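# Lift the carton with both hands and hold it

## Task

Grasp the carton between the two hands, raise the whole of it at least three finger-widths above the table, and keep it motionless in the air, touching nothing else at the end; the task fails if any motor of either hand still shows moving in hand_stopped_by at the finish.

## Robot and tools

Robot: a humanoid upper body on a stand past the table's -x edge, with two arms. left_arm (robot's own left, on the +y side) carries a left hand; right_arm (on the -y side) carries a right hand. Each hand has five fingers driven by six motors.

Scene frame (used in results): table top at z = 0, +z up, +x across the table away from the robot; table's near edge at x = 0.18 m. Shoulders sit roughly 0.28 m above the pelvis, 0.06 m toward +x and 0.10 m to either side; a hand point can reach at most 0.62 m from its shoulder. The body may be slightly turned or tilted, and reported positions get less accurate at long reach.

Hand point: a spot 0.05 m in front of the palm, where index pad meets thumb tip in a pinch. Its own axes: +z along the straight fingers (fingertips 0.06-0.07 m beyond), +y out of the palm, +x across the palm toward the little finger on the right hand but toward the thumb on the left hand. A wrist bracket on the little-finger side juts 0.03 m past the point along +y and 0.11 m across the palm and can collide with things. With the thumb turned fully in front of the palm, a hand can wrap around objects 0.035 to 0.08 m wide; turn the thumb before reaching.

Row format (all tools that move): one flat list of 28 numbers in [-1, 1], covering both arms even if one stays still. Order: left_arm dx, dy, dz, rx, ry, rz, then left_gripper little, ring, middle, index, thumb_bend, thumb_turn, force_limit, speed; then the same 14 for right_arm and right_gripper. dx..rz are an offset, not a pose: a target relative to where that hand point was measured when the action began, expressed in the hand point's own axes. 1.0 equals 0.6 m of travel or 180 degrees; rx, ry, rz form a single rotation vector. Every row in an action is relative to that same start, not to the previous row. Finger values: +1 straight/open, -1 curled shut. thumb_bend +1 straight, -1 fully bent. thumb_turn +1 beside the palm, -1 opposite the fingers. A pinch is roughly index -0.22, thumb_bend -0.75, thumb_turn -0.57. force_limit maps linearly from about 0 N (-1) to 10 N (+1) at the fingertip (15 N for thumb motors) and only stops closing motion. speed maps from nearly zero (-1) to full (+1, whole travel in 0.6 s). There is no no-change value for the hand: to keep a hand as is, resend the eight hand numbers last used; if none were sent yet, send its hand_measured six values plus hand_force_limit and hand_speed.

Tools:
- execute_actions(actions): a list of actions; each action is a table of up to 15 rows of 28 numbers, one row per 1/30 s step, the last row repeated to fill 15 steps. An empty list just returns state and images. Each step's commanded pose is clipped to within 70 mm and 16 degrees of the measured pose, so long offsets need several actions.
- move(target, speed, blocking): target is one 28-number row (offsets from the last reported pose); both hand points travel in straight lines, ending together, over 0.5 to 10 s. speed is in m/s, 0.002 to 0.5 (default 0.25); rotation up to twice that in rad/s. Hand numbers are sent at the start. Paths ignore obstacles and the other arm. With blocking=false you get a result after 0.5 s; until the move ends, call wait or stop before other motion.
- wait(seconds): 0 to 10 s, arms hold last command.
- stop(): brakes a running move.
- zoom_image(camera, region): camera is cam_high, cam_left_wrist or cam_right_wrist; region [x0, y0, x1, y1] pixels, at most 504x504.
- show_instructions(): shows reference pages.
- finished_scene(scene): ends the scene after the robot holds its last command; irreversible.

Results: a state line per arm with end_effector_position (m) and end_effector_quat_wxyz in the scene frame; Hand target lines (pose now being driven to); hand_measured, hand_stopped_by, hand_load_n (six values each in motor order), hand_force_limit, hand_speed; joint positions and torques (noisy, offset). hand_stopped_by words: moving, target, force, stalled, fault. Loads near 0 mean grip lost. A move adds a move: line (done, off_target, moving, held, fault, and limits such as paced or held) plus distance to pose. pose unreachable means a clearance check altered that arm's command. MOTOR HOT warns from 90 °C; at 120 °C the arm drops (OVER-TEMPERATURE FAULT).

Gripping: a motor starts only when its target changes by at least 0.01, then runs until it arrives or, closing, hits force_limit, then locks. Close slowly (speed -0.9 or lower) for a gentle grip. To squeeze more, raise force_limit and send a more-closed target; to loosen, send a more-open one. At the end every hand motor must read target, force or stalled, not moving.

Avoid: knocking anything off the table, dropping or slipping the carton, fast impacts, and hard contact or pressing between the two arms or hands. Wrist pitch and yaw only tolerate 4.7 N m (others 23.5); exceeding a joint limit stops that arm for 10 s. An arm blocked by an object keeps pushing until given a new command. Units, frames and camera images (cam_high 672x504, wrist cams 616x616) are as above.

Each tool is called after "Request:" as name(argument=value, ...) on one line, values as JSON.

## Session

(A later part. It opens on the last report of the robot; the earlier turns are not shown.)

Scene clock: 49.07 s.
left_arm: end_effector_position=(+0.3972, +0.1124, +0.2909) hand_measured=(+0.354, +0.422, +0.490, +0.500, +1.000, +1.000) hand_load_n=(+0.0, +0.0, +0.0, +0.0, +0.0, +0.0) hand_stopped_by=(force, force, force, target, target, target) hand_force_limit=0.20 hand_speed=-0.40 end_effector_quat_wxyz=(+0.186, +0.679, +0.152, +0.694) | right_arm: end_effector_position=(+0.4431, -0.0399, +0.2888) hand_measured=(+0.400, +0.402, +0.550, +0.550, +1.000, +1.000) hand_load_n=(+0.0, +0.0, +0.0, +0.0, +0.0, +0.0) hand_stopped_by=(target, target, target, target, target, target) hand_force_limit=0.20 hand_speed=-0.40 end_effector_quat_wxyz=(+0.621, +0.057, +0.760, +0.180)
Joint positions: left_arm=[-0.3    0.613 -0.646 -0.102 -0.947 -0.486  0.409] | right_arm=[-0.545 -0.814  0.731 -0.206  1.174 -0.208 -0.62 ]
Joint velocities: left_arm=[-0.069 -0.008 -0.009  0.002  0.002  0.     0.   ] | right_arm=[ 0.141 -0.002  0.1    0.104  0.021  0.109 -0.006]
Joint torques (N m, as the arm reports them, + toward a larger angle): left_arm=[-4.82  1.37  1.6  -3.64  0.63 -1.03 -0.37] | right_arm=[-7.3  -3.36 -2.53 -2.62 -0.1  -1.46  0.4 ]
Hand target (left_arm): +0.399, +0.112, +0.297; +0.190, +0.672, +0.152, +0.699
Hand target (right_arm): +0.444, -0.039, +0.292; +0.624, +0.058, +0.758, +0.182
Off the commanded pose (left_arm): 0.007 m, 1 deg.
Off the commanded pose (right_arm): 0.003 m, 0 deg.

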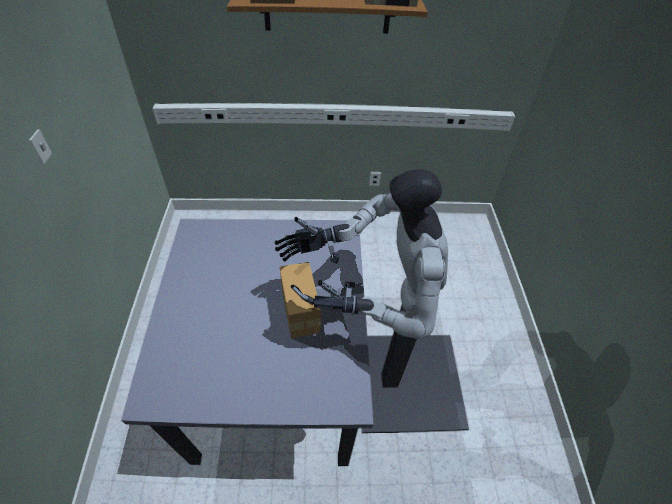

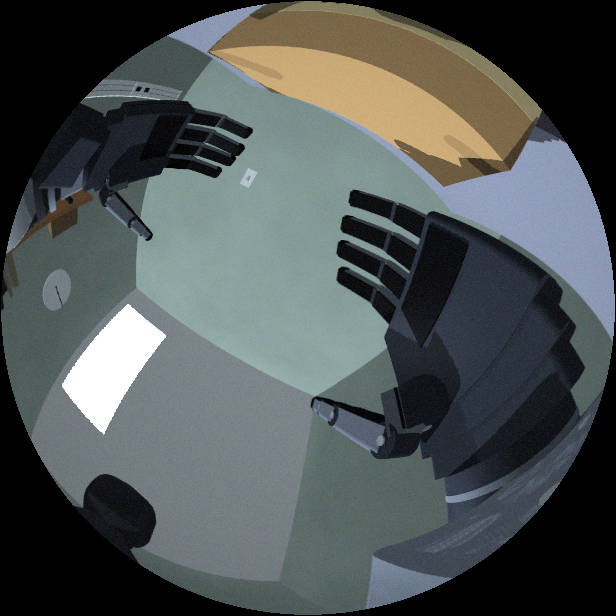

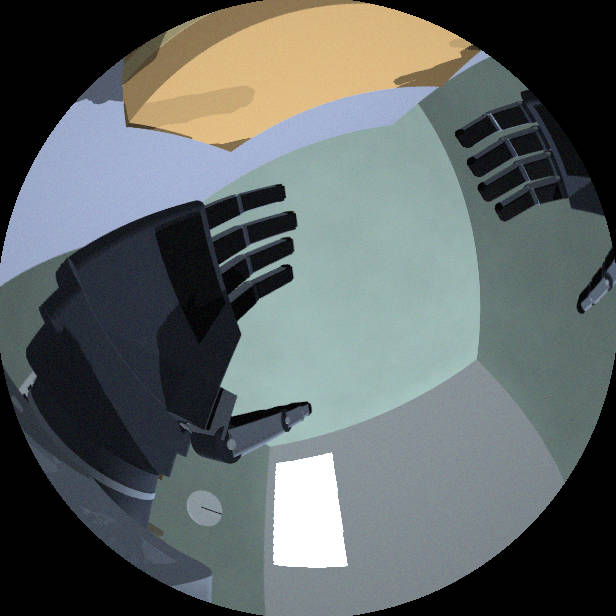

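Request:
move(target=[0,-0.17,-0.06,0.02,-0.118,0.12,0.6,0.6,0.6,0.6,1,1,0.2,-0.4,0,-0.14,-0.03,0.05,0.049,-0.07,0.6,0.6,0.6,0.6,1,1,0.2,-0.4])

Request:
move(target=[-0.2,0,0.09,0,0,0,0.6,0.6,0.6,0.6,1,1,0.2,-0.4,0.22,0,0.08,0,0,0,0.6,0.6,0.6,0.6,1,1,0.2,-0.4], speed=0.15)

Scene clock: 50.70 s.
left_arm: end_effector_position=(+0.3695, +0.2055, +0.2506) hand_measured=(+0.600, +0.600, +0.600, +0.600, +1.000, +1.000) hand_load_n=(+0.0, +0.0, +0.0, +0.0, +0.0, +0.0) hand_stopped_by=(target, target, target, target, target, target) hand_force_limit=0.20 hand_speed=-0.40 end_effector_quat_wxyz=(+0.054, +0.808, +0.008, +0.587) | right_arm: end_effector_position=(+0.4354, -0.1214, +0.2575) hand_measured=(+0.600, +0.600, +0.600, +0.600, +1.000, +1.000) hand_load_n=(+0.0, +0.0, +0.0, +0.0, +0.0, +0.0) hand_stopped_by=(target, target, target, target, target, target) hand_force_limit=0.20 hand_speed=-0.40 end_effector_quat_wxyz=(+0.567, +0.007, +0.822, +0.052)
Joint positions: left_arm=[-0.073  1.33  -0.509 -0.243 -1.294 -0.304  0.23 ] | right_arm=[-0.427 -1.219  0.66  -0.311  1.357 -0.084 -0.602]
Joint velocities: left_arm=[ 0.     0.     0.011  0.005  0.002  0.    -0.001] | right_arm=[0.    0.003 0.014 0.002 0.011 0.    0.   ]
Joint torques (N m, as the arm reports them, + toward a larger angle): left_arm=[-2.82  3.58  1.94 -1.14  0.12 -0.96 -0.22] | right_arm=[-4.91 -5.71 -2.41 -1.83  0.23 -1.14  0.3 ]
Hand target (left_arm): +0.369, +0.206, +0.250; +0.055, +0.809, +0.009, +0.585
Hand target (right_arm): +0.435, -0.121, +0.257; +0.565, +0.007, +0.823, +0.054
Off the commanded pose (left_arm): 0.009 m, 2 deg.
Off the commanded pose (right_arm): 0.006 m, 1 deg.
move: off_target (left_arm, right_arm)

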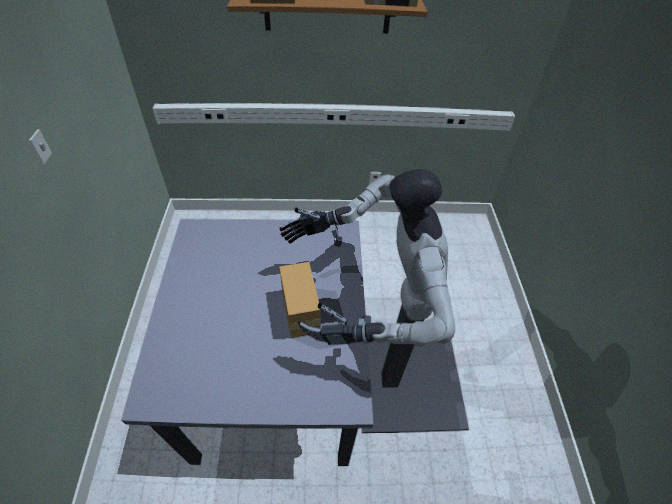

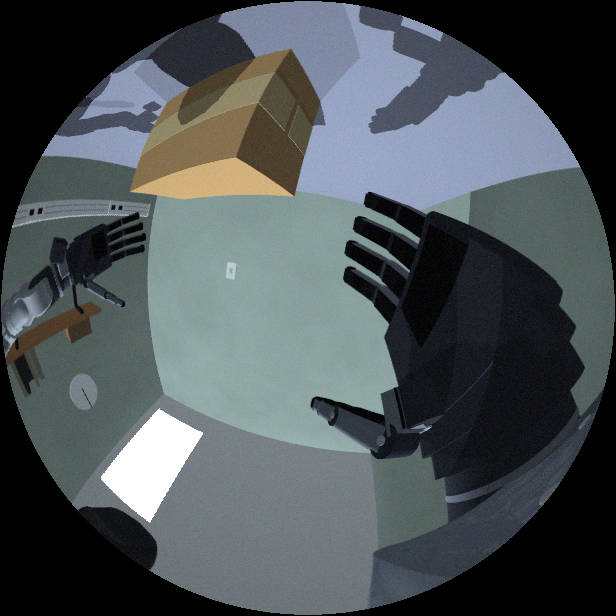

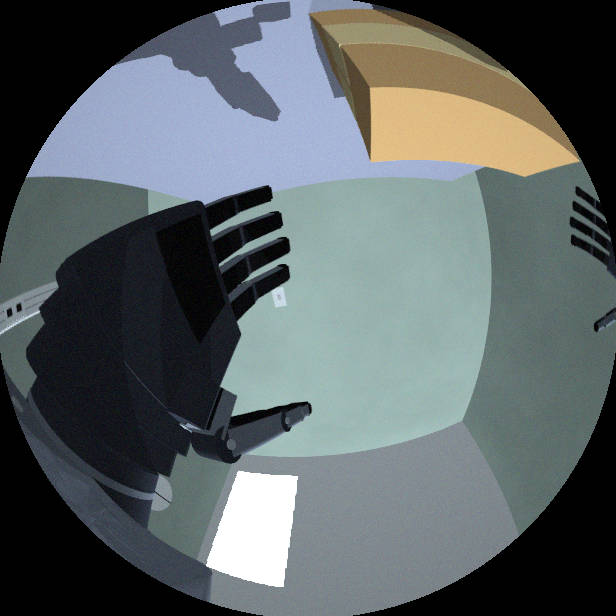

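Scene clock: 52.17 s.
left_arm: end_effector_position=(+0.3811, +0.1949, +0.1154) hand_measured=(+0.600, +0.600, +0.600, +0.600, +1.000, +1.000) hand_load_n=(+0.0, +0.0, +0.0, +0.0, +0.0, +0.0) hand_stopped_by=(target, target, target, target, target, target) hand_force_limit=0.20 hand_speed=-0.40 end_effector_quat_wxyz=(+0.053, +0.812, +0.017, +0.580) | right_arm: end_effector_position=(+0.4376, -0.1040, +0.1199) hand_measured=(+0.600, +0.600, +0.600, +0.600, +1.000, +1.000) hand_load_n=(+0.0, +0.0, +0.0, +0.0, +0.0, +0.0) hand_stopped_by=(target, target, target, target, target, target) hand_force_limit=0.20 hand_speed=-0.40 end_effector_quat_wxyz=(+0.566, +0.011, +0.822, +0.058)
Joint positions: left_arm=[-0.333  0.651 -0.665  0.703 -1.007 -0.52  -0.113] | right_arm=[-0.468 -0.606  0.819  0.58   1.042 -0.421 -0.246]
Joint velocities: left_arm=[ 0.006 -0.018  0.005 -0.006 -0.002  0.    -0.002] | right_arm=[ 0.003  0.005 -0.006 -0.003 -0.005  0.     0.   ]
Joint torques (N m, as the arm reports them, + toward a larger angle): left_arm=[-3.93  2.74  1.25 -1.33  0.02 -1.16 -0.22] | right_arm=[-5.62 -3.84 -1.15 -1.81  0.04 -1.47  0.3 ]
Hand target (left_arm): +0.382, +0.195, +0.116; +0.054, +0.811, +0.018, +0.582
Hand target (right_arm): +0.438, -0.103, +0.121; +0.568, +0.010, +0.821, +0.059
Off the commanded pose (left_arm): 0.006 m, 1 deg.
Off the commanded pose (right_arm): 0.007 m, 1 deg.
move: off_target (left_arm, right_arm)

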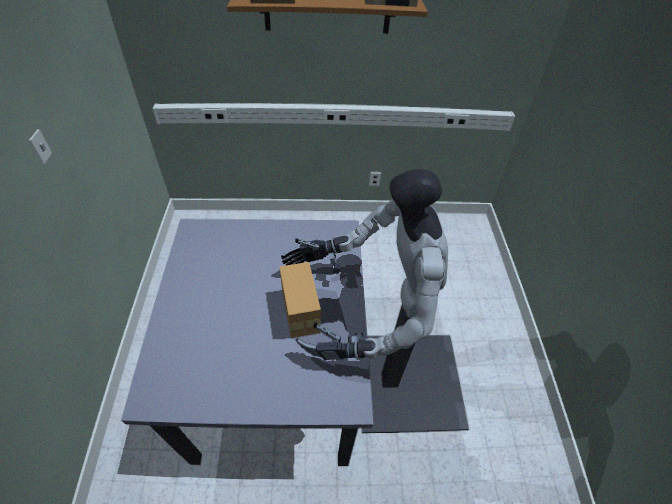

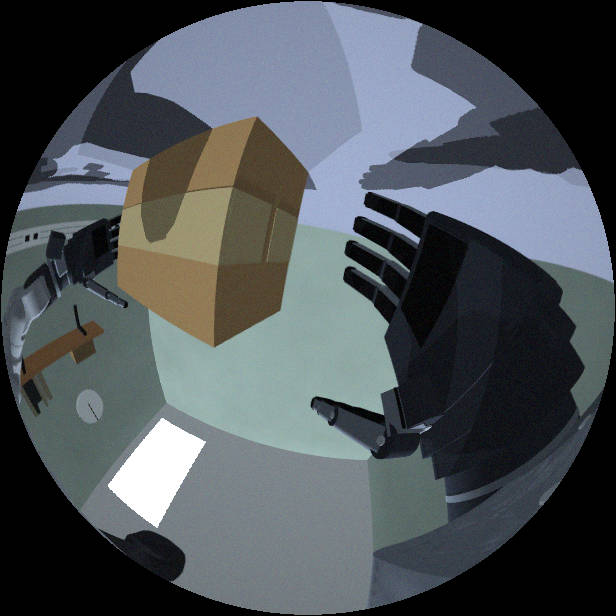

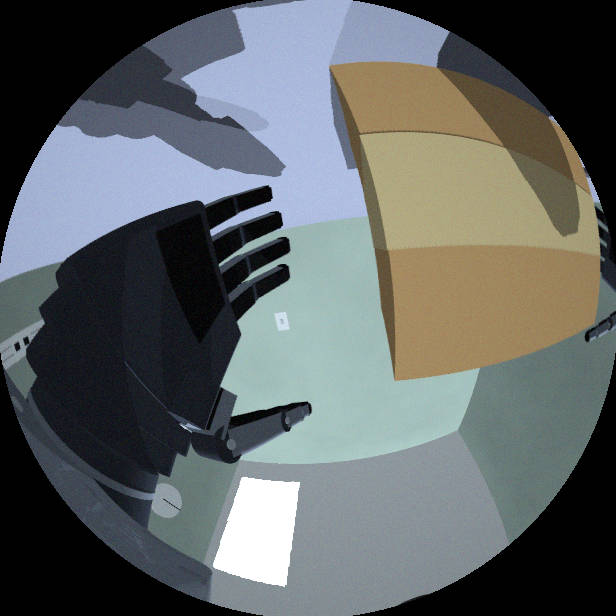

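Request:
move(target=[0,0.11,-0.02,0,0,0,0.6,0.6,0.6,0.6,1,1,0.2,-0.4,0.02,0.09,-0.07,0,0,0,0.6,0.6,0.6,0.6,1,1,0.2,-0.4], speed=0.08)

Request:
execute_actions(actions=[[[0,0.05,0,-0.02,0,0,0.6,0.6,0.6,0.6,1,1,0.2,-0.4,0,0.05,0,-0.02,0,0,0.6,0.6,0.6,0.6,1,1,0.2,-0.4]],[[0,0.08,0,-0.04,0,0,0.6,0.6,0.6,0.6,1,1,0.2,-0.4,0,0.08,-0.01,-0.04,0,0,0.6,0.6,0.6,0.6,1,1,0.2,-0.4]]])

Scene clock: 53.90 s.
left_arm: end_effector_position=(+0.3670, +0.1318, +0.1235) hand_measured=(+0.600, +0.600, +0.600, +0.600, +1.000, +1.000) hand_load_n=(+0.0, +0.0, +0.0, +0.0, +0.0, +0.0) hand_stopped_by=(target, target, target, target, target, target) hand_force_limit=0.20 hand_speed=-0.40 end_effector_quat_wxyz=(+0.049, +0.814, +0.014, +0.579) | right_arm: end_effector_position=(+0.3931, -0.0536, +0.1327) hand_measured=(+0.600, +0.600, +0.600, +0.600, +1.000, +1.000) hand_load_n=(+0.0, +0.0, +0.0, +0.0, +0.0, +0.0) hand_stopped_by=(target, target, target, target, target, target) hand_force_limit=0.20 hand_speed=-0.40 end_effector_quat_wxyz=(+0.570, +0.015, +0.819, +0.058)
Joint positions: left_arm=[-0.255  0.651 -0.781  0.343 -0.849 -0.453  0.273] | right_arm=[-0.351 -0.609  0.932  0.223  0.878 -0.411 -0.61 ]
Joint velocities: left_arm=[-0.021  0.006 -0.002 -0.008  0.011  0.     0.006] | right_arm=[ 0.012 -0.009 -0.005 -0.003  0.003  0.    -0.003]
Joint torques (N m, as the arm reports them, + toward a larger angle): left_arm=[-3.1   2.15  0.9  -2.64  0.65 -0.92 -0.09] | right_arm=[-4.31 -3.1  -0.9  -2.59 -0.37 -1.14  0.03]
Hand target (left_arm): +0.366, +0.130, +0.123; +0.049, +0.814, +0.011, +0.578
Hand target (right_arm): +0.392, -0.053, +0.132; +0.570, +0.012, +0.819, +0.057
Off the commanded pose (left_arm): 0.003 m, 1 deg.
Off the commanded pose (right_arm): 0.004 m, 1 deg.
move: off_target (right_arm)

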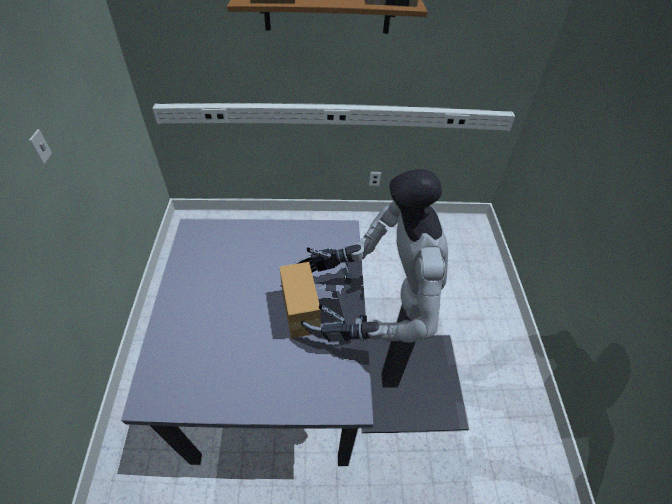

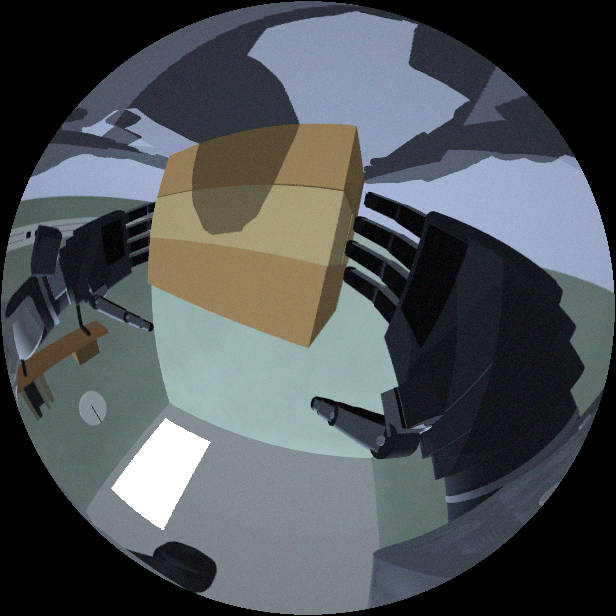

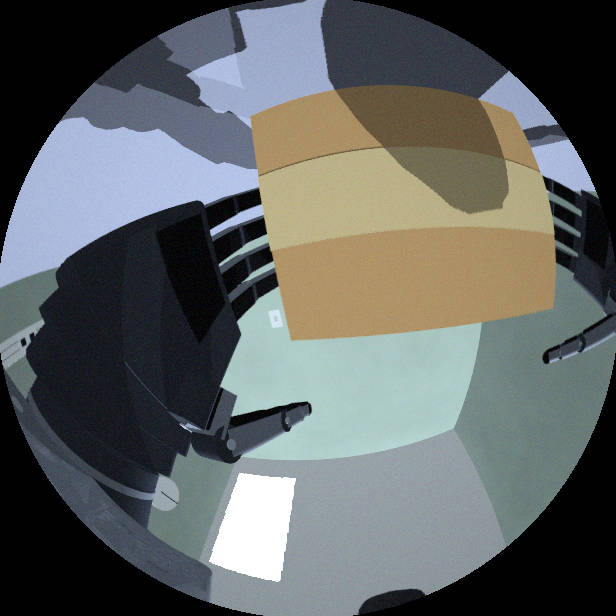

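Scene clock: 54.90 s.
left_arm: end_effector_position=(+0.3751, +0.1263, +0.1230) hand_measured=(+0.600, +0.600, +0.600, +0.600, +1.000, +1.000) hand_load_n=(+0.0, +0.0, +7.5, +0.0, +0.0, +0.0) hand_stopped_by=(target, target, target, target, target, target) hand_force_limit=0.20 hand_speed=-0.40 end_effector_quat_wxyz=(+0.031, +0.814, +0.011, +0.580) | right_arm: end_effector_position=(+0.4011, -0.0451, +0.1293) hand_measured=(+0.600, +0.600, +0.600, +0.600, +1.000, +1.000) hand_load_n=(+2.0, +6.0, +0.0, +0.0, +0.0, +0.0) hand_stopped_by=(target, target, target, target, target, target) hand_force_limit=0.20 hand_speed=-0.40 end_effector_quat_wxyz=(+0.572, +0.000, +0.819, +0.040)
Joint positions: left_arm=[-0.314  0.653 -0.856  0.349 -0.855 -0.454  0.363] | right_arm=[-0.416 -0.584  0.977  0.268  0.871 -0.391 -0.66 ]
Joint velocities: left_arm=[-0.029  0.023 -0.061  0.011 -0.046 -0.044  0.03 ] | right_arm=[-0.014 -0.012  0.029  0.009  0.028 -0.022 -0.012]
Joint torques (N m, as the arm reports them, + toward a larger angle): left_arm=[-5.27 -0.87 -1.15 -5.47  1.91 -0.35 -1.87] | right_arm=[-6.53  2.07  1.5  -4.92 -0.68 -0.84  3.47]
Hand target (left_arm): +0.366, +0.082, +0.128; +0.090, +0.810, -0.023, +0.579
Hand target (right_arm): +0.388, -0.002, +0.140; +0.571, -0.026, +0.814, +0.102
Off the commanded pose (left_arm): 0.046 m, 8 deg.
Off the commanded pose (right_arm): 0.047 m, 8 deg.

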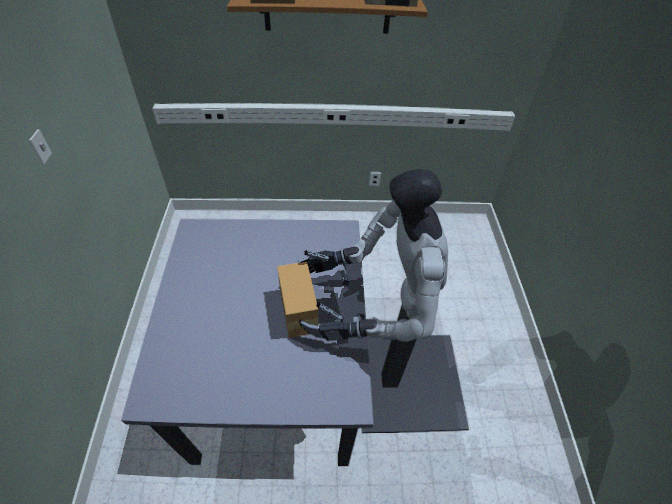

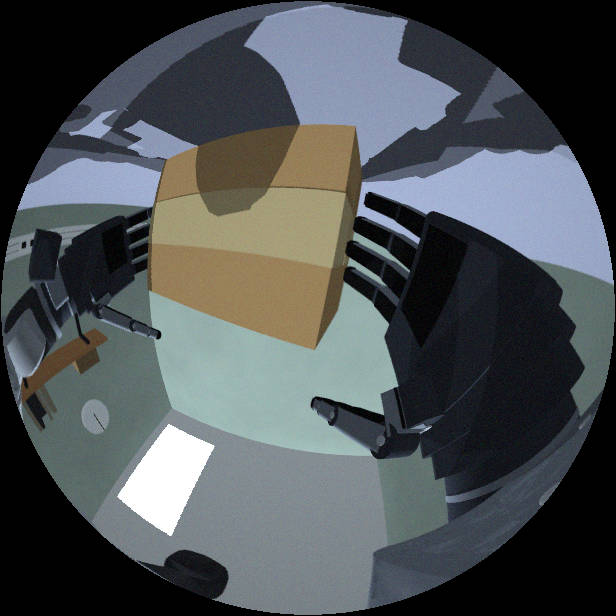

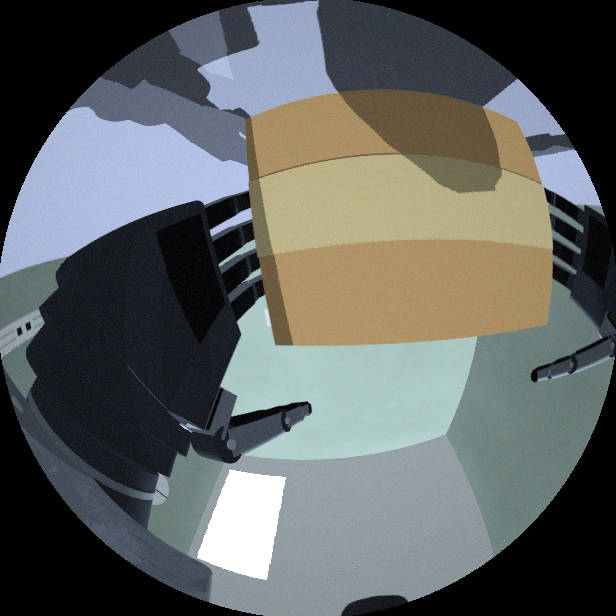

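Request:
move(target=[0.04,-0.005,0.11,0,0,0,1,1,1,1,1,1,0.2,0.5,-0.03,-0.005,0.1,0,0,0,1,1,1,1,1,1,0.2,0.5], speed=0.08)

Request:
execute_actions(actions=[[[0,0.04,0,0,0,0,1,1,1,1,1,1,0.2,0.5,0,0.04,0,0,0,0,1,1,1,1,1,1,0.2,0.5]],[[0,0.05,0,0,0,0,1,1,1,1,1,1,0.2,0.5,0,0.05,0,0,0,0,1,1,1,1,1,1,0.2,0.5]],[[0,0.08,0,-0.03,0,0,1,1,1,1,1,1,0.2,0.5,0,0.08,0,-0.03,0,0,1,1,1,1,1,1,0.2,0.5]],[[0,0.105,-0.02,-0.05,0,0,1,1,1,1,1,1,0.2,0.5,0,0.105,-0.02,-0.05,0,0,1,1,1,1,1,1,0.2,0.5]]])

Scene clock: 56.23 s.
left_arm: end_effector_position=(+0.4435, +0.1227, +0.1263) hand_measured=(+1.000, +1.000, +1.000, +1.000, +1.000, +1.000) hand_load_n=(+0.0, +0.0, +0.0, +0.0, +0.0, +0.0) hand_stopped_by=(target, target, target, target, target, target) hand_force_limit=0.20 hand_speed=0.50 end_effector_quat_wxyz=(+0.037, +0.815, +0.013, +0.579) | right_arm: end_effector_position=(+0.4643, -0.0454, +0.1235) hand_measured=(+1.000, +1.000, +1.000, +1.000, +1.000, +1.000) hand_load_n=(+0.0, +0.0, +0.0, +0.0, +0.0, +0.0) hand_stopped_by=(target, target, target, target, target, target) hand_force_limit=0.20 hand_speed=0.50 end_effector_quat_wxyz=(+0.570, -0.005, +0.820, +0.038)
Joint positions: left_arm=[-0.597  0.492 -0.81   0.716 -0.946 -0.371  0.188] | right_arm=[-0.651 -0.431  0.906  0.697  0.981 -0.361 -0.414]
Joint velocities: left_arm=[-0.009  0.     0.     0.006  0.     0.    -0.004] | right_arm=[ 0.005  0.008 -0.005 -0.002 -0.018  0.     0.007]
Joint torques (N m, as the arm reports them, + toward a larger angle): left_arm=[-5.52  1.74  1.31 -1.78  0.1  -1.13 -0.21] | right_arm=[-6.57 -2.66 -1.09 -1.9   0.18 -1.43  0.26]
Hand target (left_arm): +0.443, +0.123, +0.126; +0.038, +0.815, +0.016, +0.578
Hand target (right_arm): +0.465, -0.046, +0.124; +0.570, -0.002, +0.821, +0.039
Off the commanded pose (left_arm): 0.006 m, 1 deg.
Off the commanded pose (right_arm): 0.002 m, 1 deg.
move: off_target (left_arm)

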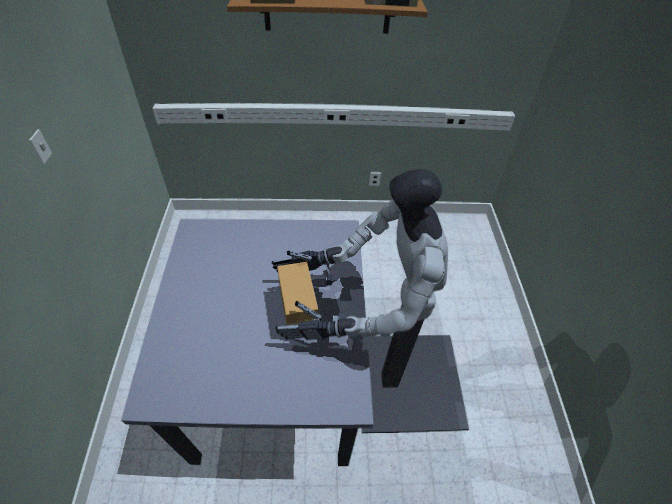

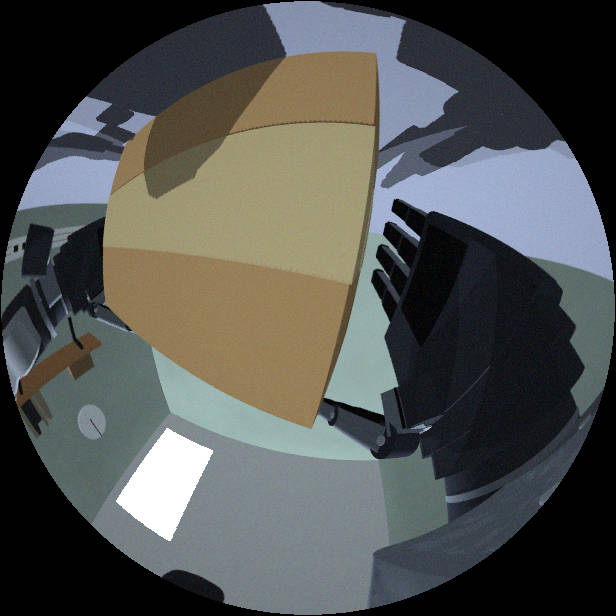

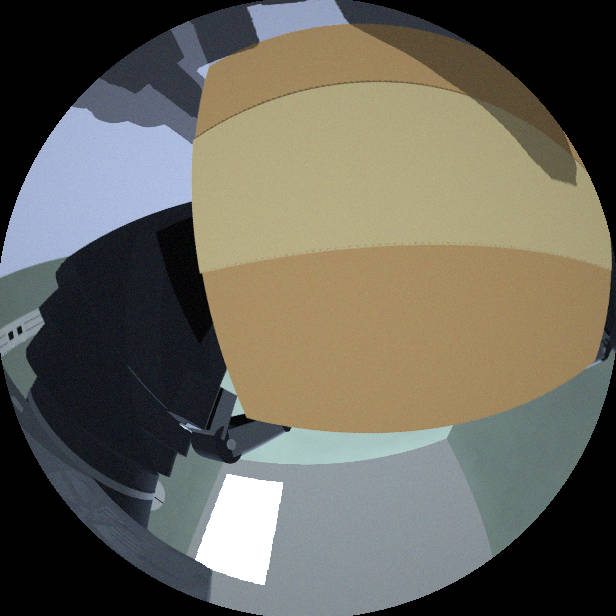

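Scene clock: 58.23 s.
left_arm: end_effector_position=(+0.4525, +0.1025, +0.1234) hand_measured=(+1.000, +1.000, +1.000, +1.000, +1.000, +1.000) hand_load_n=(+0.0, +0.0, +0.5, +0.0, +0.0, +0.0) hand_stopped_by=(target, target, target, target, target, target) hand_force_limit=0.20 hand_speed=0.50 end_effector_quat_wxyz=(-0.022, +0.814, +0.029, +0.579) | right_arm: end_effector_position=(+0.4911, -0.0452, +0.1199) hand_measured=(+1.000, +1.000, +1.000, +1.000, +1.000, +1.000) hand_load_n=(+0.0, +0.0, +0.0, +0.0, +0.0, +0.0) hand_stopped_by=(target, target, target, target, target, target) hand_force_limit=0.20 hand_speed=0.50 end_effector_quat_wxyz=(+0.576, +0.027, +0.816, -0.033)
Joint positions: left_arm=[-0.661  0.42  -0.94   0.698 -0.927 -0.365  0.473] | right_arm=[-0.795 -0.26   0.952  0.985  0.999 -0.409 -0.531]
Joint velocities: left_arm=[-0.009  0.021 -0.087  0.    -0.063 -0.027  0.023] | right_arm=[-0.009  0.012  0.044  0.008  0.034 -0.024  0.006]
Joint torques (N m, as the arm reports them, + toward a larger angle): left_arm=[-7.44 -2.95 -1.32 -5.98  1.89 -0.35 -1.7 ] | right_arm=[-9.11  5.5   1.93 -4.7  -1.13 -0.43  2.72]
Hand target (left_arm): +0.441, +0.042, +0.131; +0.047, +0.812, -0.013, +0.581
Hand target (right_arm): +0.477, +0.016, +0.128; +0.577, -0.014, +0.816, +0.033
Off the commanded pose (left_arm): 0.064 m, 9 deg.
Off the commanded pose (right_arm): 0.065 m, 9 deg.

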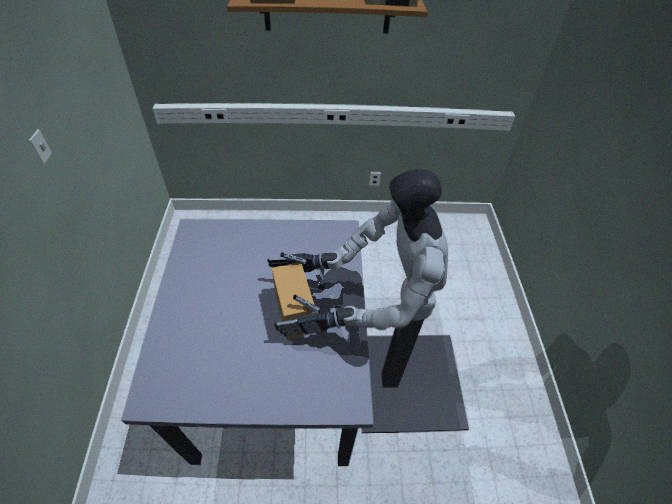

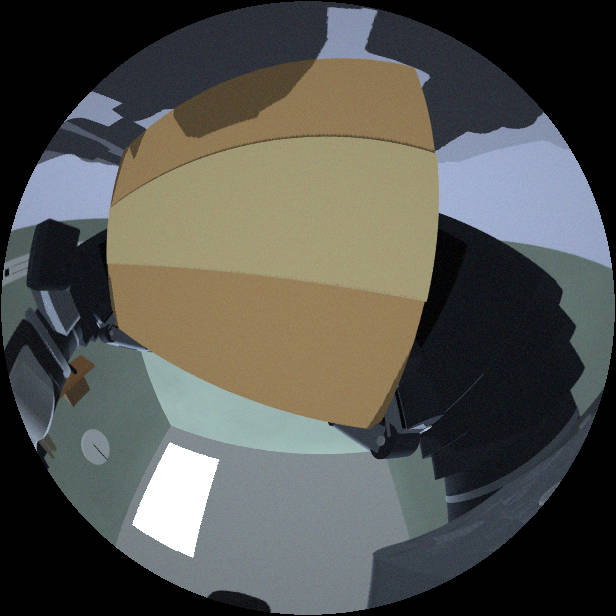

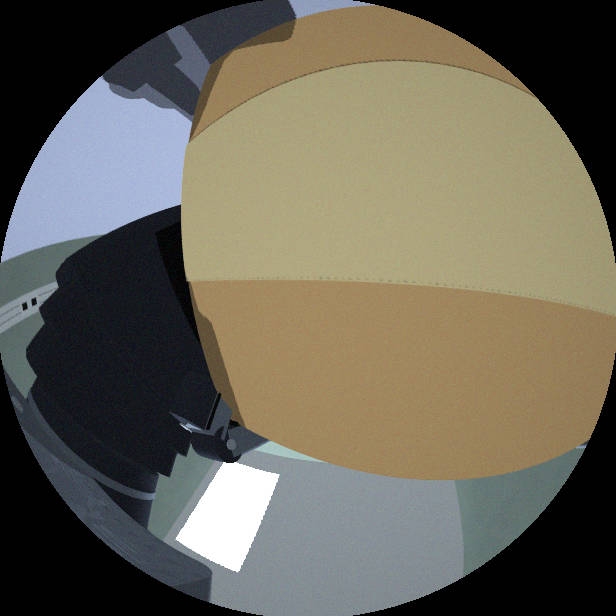

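Request:
execute_actions(actions=[[[0,0.09,-0.01,-0.05,0,0,-0.5,-0.5,-0.5,-0.5,1,1,0.6,-0.2,0,0.09,-0.02,-0.05,0,0,-0.5,-0.5,-0.5,-0.5,1,1,0.6,-0.2]],[[0,0.09,-0.01,-0.05,0,0,-0.5,-0.5,-0.5,-0.5,1,1,0.6,-0.2,0,0.09,-0.02,-0.05,0,0,-0.5,-0.5,-0.5,-0.5,1,1,0.6,-0.2]],[[0.05,0.09,-0.03,-0.05,0.015,0,-0.5,-0.5,-0.5,-0.5,1,1,0.6,-0.2,-0.05,0.09,-0.04,-0.05,-0.015,0,-0.5,-0.5,-0.5,-0.5,1,1,0.6,-0.2]],[[0.05,0.09,-0.03,-0.05,0.015,0,-0.5,-0.5,-0.5,-0.5,1,1,0.6,-0.2,-0.05,0.09,-0.04,-0.05,-0.015,0,-0.5,-0.5,-0.5,-0.5,1,1,0.6,-0.2]],[[0.05,0.09,-0.03,-0.05,0.015,0,-0.5,-0.5,-0.5,-0.5,1,1,0.6,-0.2,-0.05,0.09,-0.04,-0.05,-0.015,0,-0.5,-0.5,-0.5,-0.5,1,1,0.6,-0.2]]])

Scene clock: 60.90 s.
left_arm: end_effector_position=(+0.4605, +0.0945, +0.1827) hand_measured=(+0.608, +0.696, -0.412, -0.500, +1.000, +1.000) hand_load_n=(+0.0, +0.0, +5.5, +0.0, +0.0, -1.0) hand_stopped_by=(force, force, force, target, target, target) hand_force_limit=0.60 hand_speed=-0.20 end_effector_quat_wxyz=(-0.010, +0.795, -0.035, +0.605) | right_arm: end_effector_position=(+0.5056, -0.0581, +0.2101) hand_measured=(-0.500, -0.500, -0.500, -0.500, +1.000, +1.000) hand_load_n=(+0.0, +0.5, +2.5, +0.0, +0.0, +0.0) hand_stopped_by=(target, target, target, target, target, target) hand_force_limit=0.60 hand_speed=-0.20 end_effector_quat_wxyz=(+0.631, -0.004, +0.774, -0.040)
Joint positions: left_arm=[-0.778  0.692 -1.084  0.343 -1.031 -0.258  0.559] | right_arm=[-0.867 -0.641  1.075  0.414  1.065 -0.272 -0.762]
Joint velocities: left_arm=[ 0.009 -0.006 -0.112 -0.002 -0.057  0.     0.017] | right_arm=[ 0.02  -0.018  0.067  0.005  0.057  0.005 -0.021]
Joint torques (N m, as the arm reports them, + toward a larger angle): left_arm=[-11.06  -1.75   1.26  -8.17   1.81  -1.94  -1.59] | right_arm=[-12.19   2.86  -0.78  -6.51  -1.54  -2.52   2.9 ]
Hand target (left_arm): +0.447, +0.043, +0.191; +0.054, +0.789, -0.072, +0.608
Hand target (right_arm): +0.489, -0.005, +0.217; +0.636, -0.043, +0.770, +0.025
Off the commanded pose (left_arm): 0.054 m, 8 deg.
Off the commanded pose (right_arm): 0.058 m, 9 deg.

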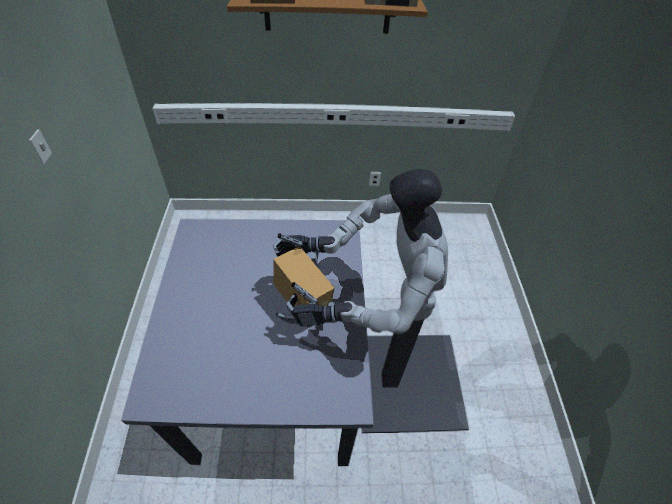

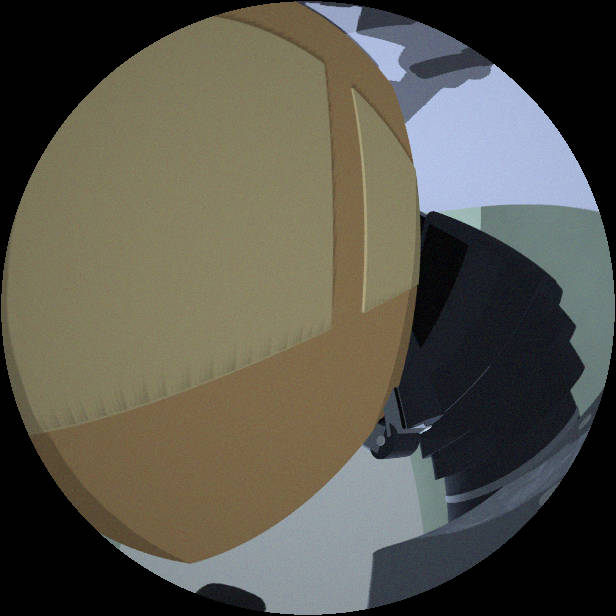

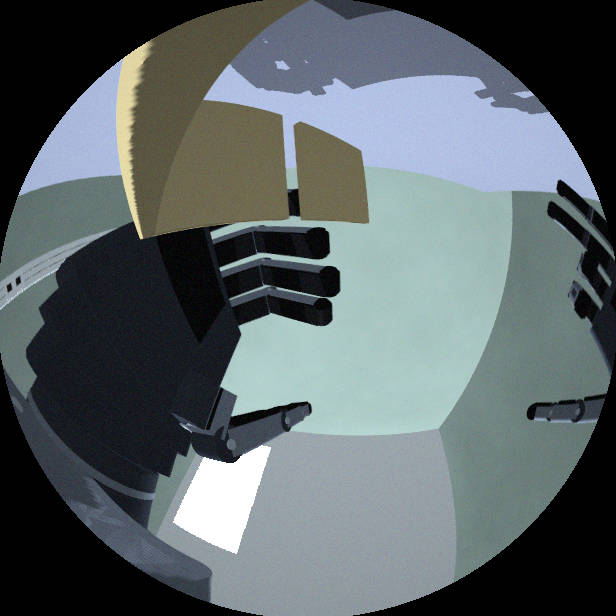

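Lifted. A bit more.

Request:
execute_actions(actions=[[[0.055,0.09,-0.03,-0.05,0.015,0,-0.5,-0.5,-0.5,-0.5,1,1,0.6,-0.2,-0.04,0.09,-0.04,-0.05,-0.01,0,-0.5,-0.5,-0.5,-0.5,1,1,0.6,-0.2]],[[0.055,0.09,-0.03,-0.05,0.015,0,-0.5,-0.5,-0.5,-0.5,1,1,0.6,-0.2,-0.04,0.09,-0.04,-0.05,-0.01,0,-0.5,-0.5,-0.5,-0.5,1,1,0.6,-0.2]],[[0.055,0.09,-0.03,-0.05,0.015,0,-0.5,-0.5,-0.5,-0.5,1,1,0.6,-0.2,-0.04,0.09,-0.04,-0.05,-0.01,0,-0.5,-0.5,-0.5,-0.5,1,1,0.6,-0.2]]])

Request:
wait(seconds=1.5)

Scene clock: 62.50 s.
left_arm: end_effector_position=(+0.4570, +0.0852, +0.2474) hand_measured=(+0.608, +0.696, -0.412, -0.500, +1.000, +1.000) hand_load_n=(+0.0, +0.0, +4.5, +0.0, +0.0, -0.5) hand_stopped_by=(force, force, force, target, target, target) hand_force_limit=0.60 hand_speed=-0.20 end_effector_quat_wxyz=(-0.031, +0.774, -0.079, +0.627) | right_arm: end_effector_position=(+0.5036, -0.0621, +0.2710) hand_measured=(-0.500, -0.500, -0.500, -0.500, +1.000, +1.000) hand_load_n=(+0.0, +0.0, +2.5, +0.0, +0.0, -0.5) hand_stopped_by=(target, target, target, target, target, target) hand_force_limit=0.60 hand_speed=-0.20 end_effector_quat_wxyz=(+0.655, -0.032, +0.751, -0.075)
Joint positions: left_arm=[-0.917  0.92  -1.144 -0.022 -1.09  -0.105  0.728] | right_arm=[-0.98  -0.86   1.12   0.083  1.11  -0.12  -0.942]
Joint velocities: left_arm=[-0.006 -0.006 -0.054 -0.012 -0.026  0.     0.006] | right_arm=[ 0.    -0.003  0.06  -0.009  0.026  0.    -0.008]
Joint torques (N m, as the arm reports them, + toward a larger angle): left_arm=[-11.69  -1.81   2.14  -8.21   1.71  -2.16  -1.66] | right_arm=[-12.42   2.91  -2.14  -6.84  -1.23  -2.6    3.22]
Hand target (left_arm): +0.440, +0.034, +0.259; +0.040, +0.764, -0.116, +0.633
Hand target (right_arm): +0.484, -0.006, +0.277; +0.660, -0.074, +0.748, -0.000
Off the commanded pose (left_arm): 0.055 m, 9 deg.
Off the commanded pose (right_arm): 0.062 m, 10 deg.

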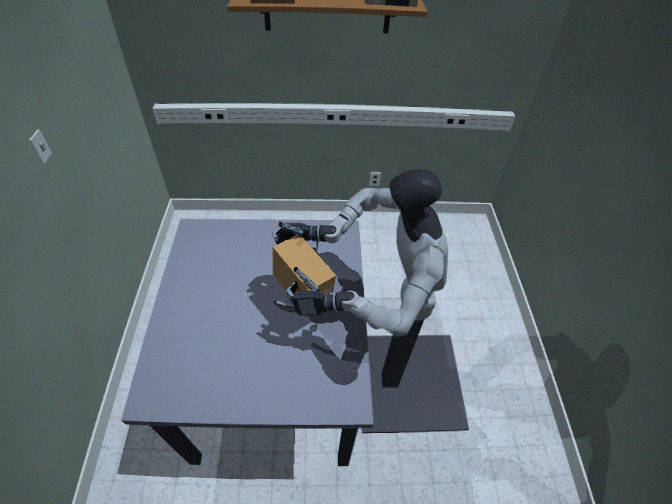

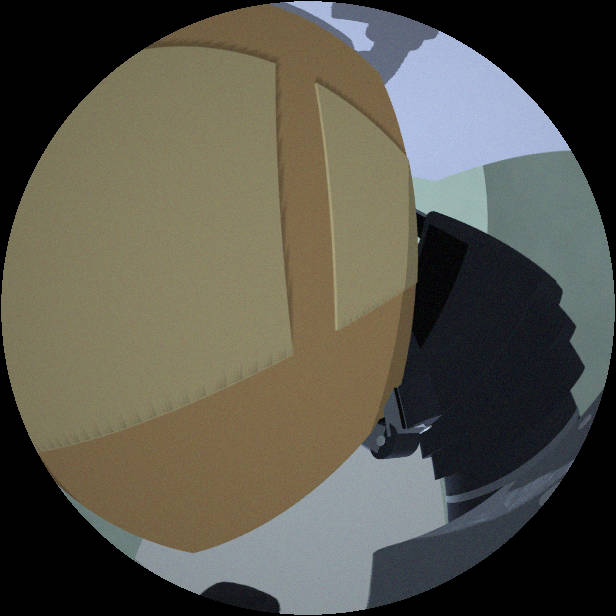

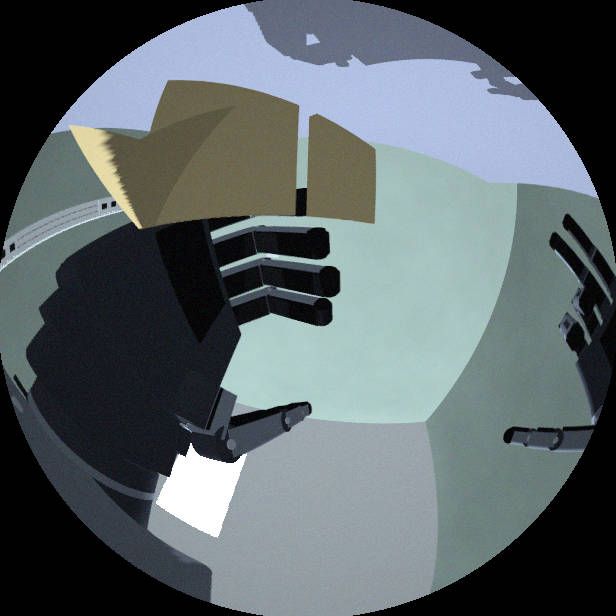

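Scene clock: 64.00 s.
left_arm: end_effector_position=(+0.4566, +0.0851, +0.2464) hand_measured=(+0.608, +0.696, -0.412, -0.500, +1.000, +1.000) hand_load_n=(+0.0, +0.0, +4.5, +0.0, +0.0, -1.0) hand_stopped_by=(force, force, force, target, target, target) hand_force_limit=0.60 hand_speed=-0.20 end_effector_quat_wxyz=(-0.031, +0.775, -0.080, +0.626) | right_arm: end_effector_position=(+0.5033, -0.0622, +0.2699) hand_measured=(-0.500, -0.500, -0.500, -0.500, +1.000, +1.000) hand_load_n=(+0.0, +0.0, +2.5, +0.0, +0.0, -0.5) hand_stopped_by=(target, target, target, target, target, target) hand_force_limit=0.60 hand_speed=-0.20 end_effector_quat_wxyz=(+0.654, -0.033, +0.752, -0.076)
Joint positions: left_arm=[-0.917  0.92  -1.147 -0.022 -1.091 -0.105  0.729] | right_arm=[-0.98  -0.861  1.122  0.083  1.112 -0.12  -0.942]
Joint velocities: left_arm=[-0.005  0.005  0.003 -0.002 -0.003  0.     0.   ] | right_arm=[-0.003 -0.003 -0.006 -0.009  0.002  0.     0.   ]
Joint torques (N m, as the arm reports them, + toward a larger angle): left_arm=[-11.71  -1.8    2.3   -8.18   1.71  -2.18  -1.66] | right_arm=[-12.39   2.99  -2.    -6.8   -1.4   -2.61   3.2 ]
Hand target (left_arm): +0.440, +0.034, +0.259; +0.040, +0.764, -0.116, +0.633
Hand target (right_arm): +0.484, -0.006, +0.277; +0.660, -0.074, +0.748, -0.000
Off the commanded pose (left_arm): 0.055 m, 9 deg.
Off the commanded pose (right_arm): 0.062 m, 10 deg.
wait: 1.50 s; at rest by 0.17 s

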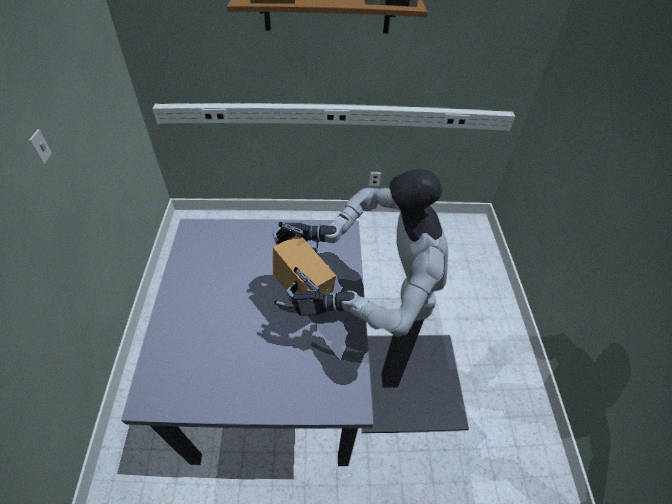

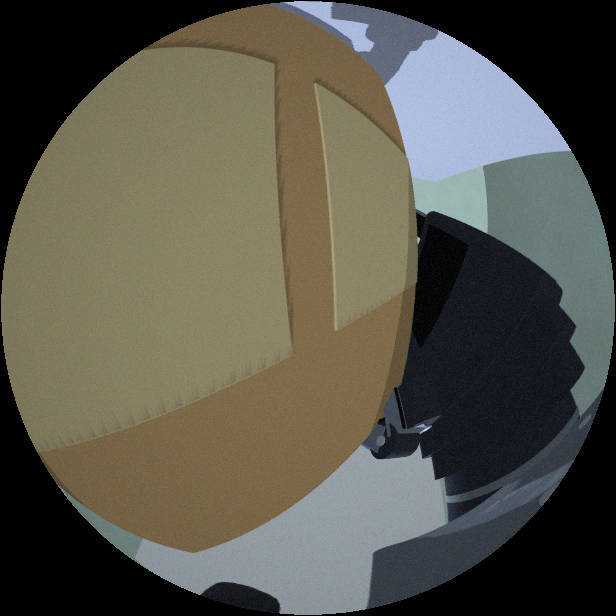

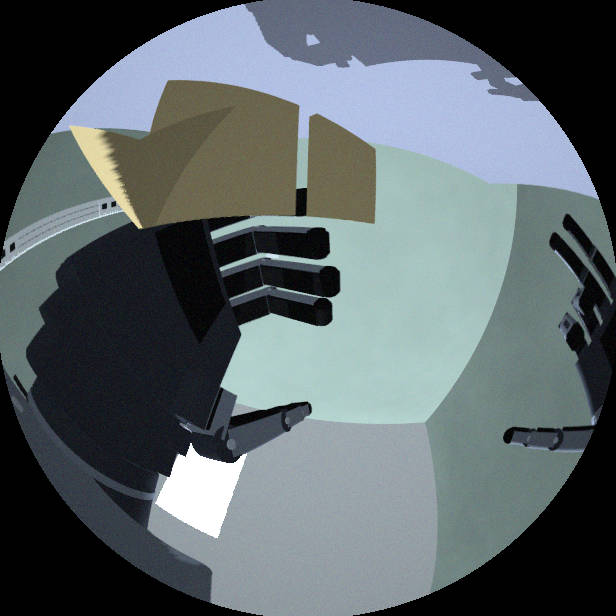

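Request:
finished_scene(scene=2)

The scene is finished: the task was done.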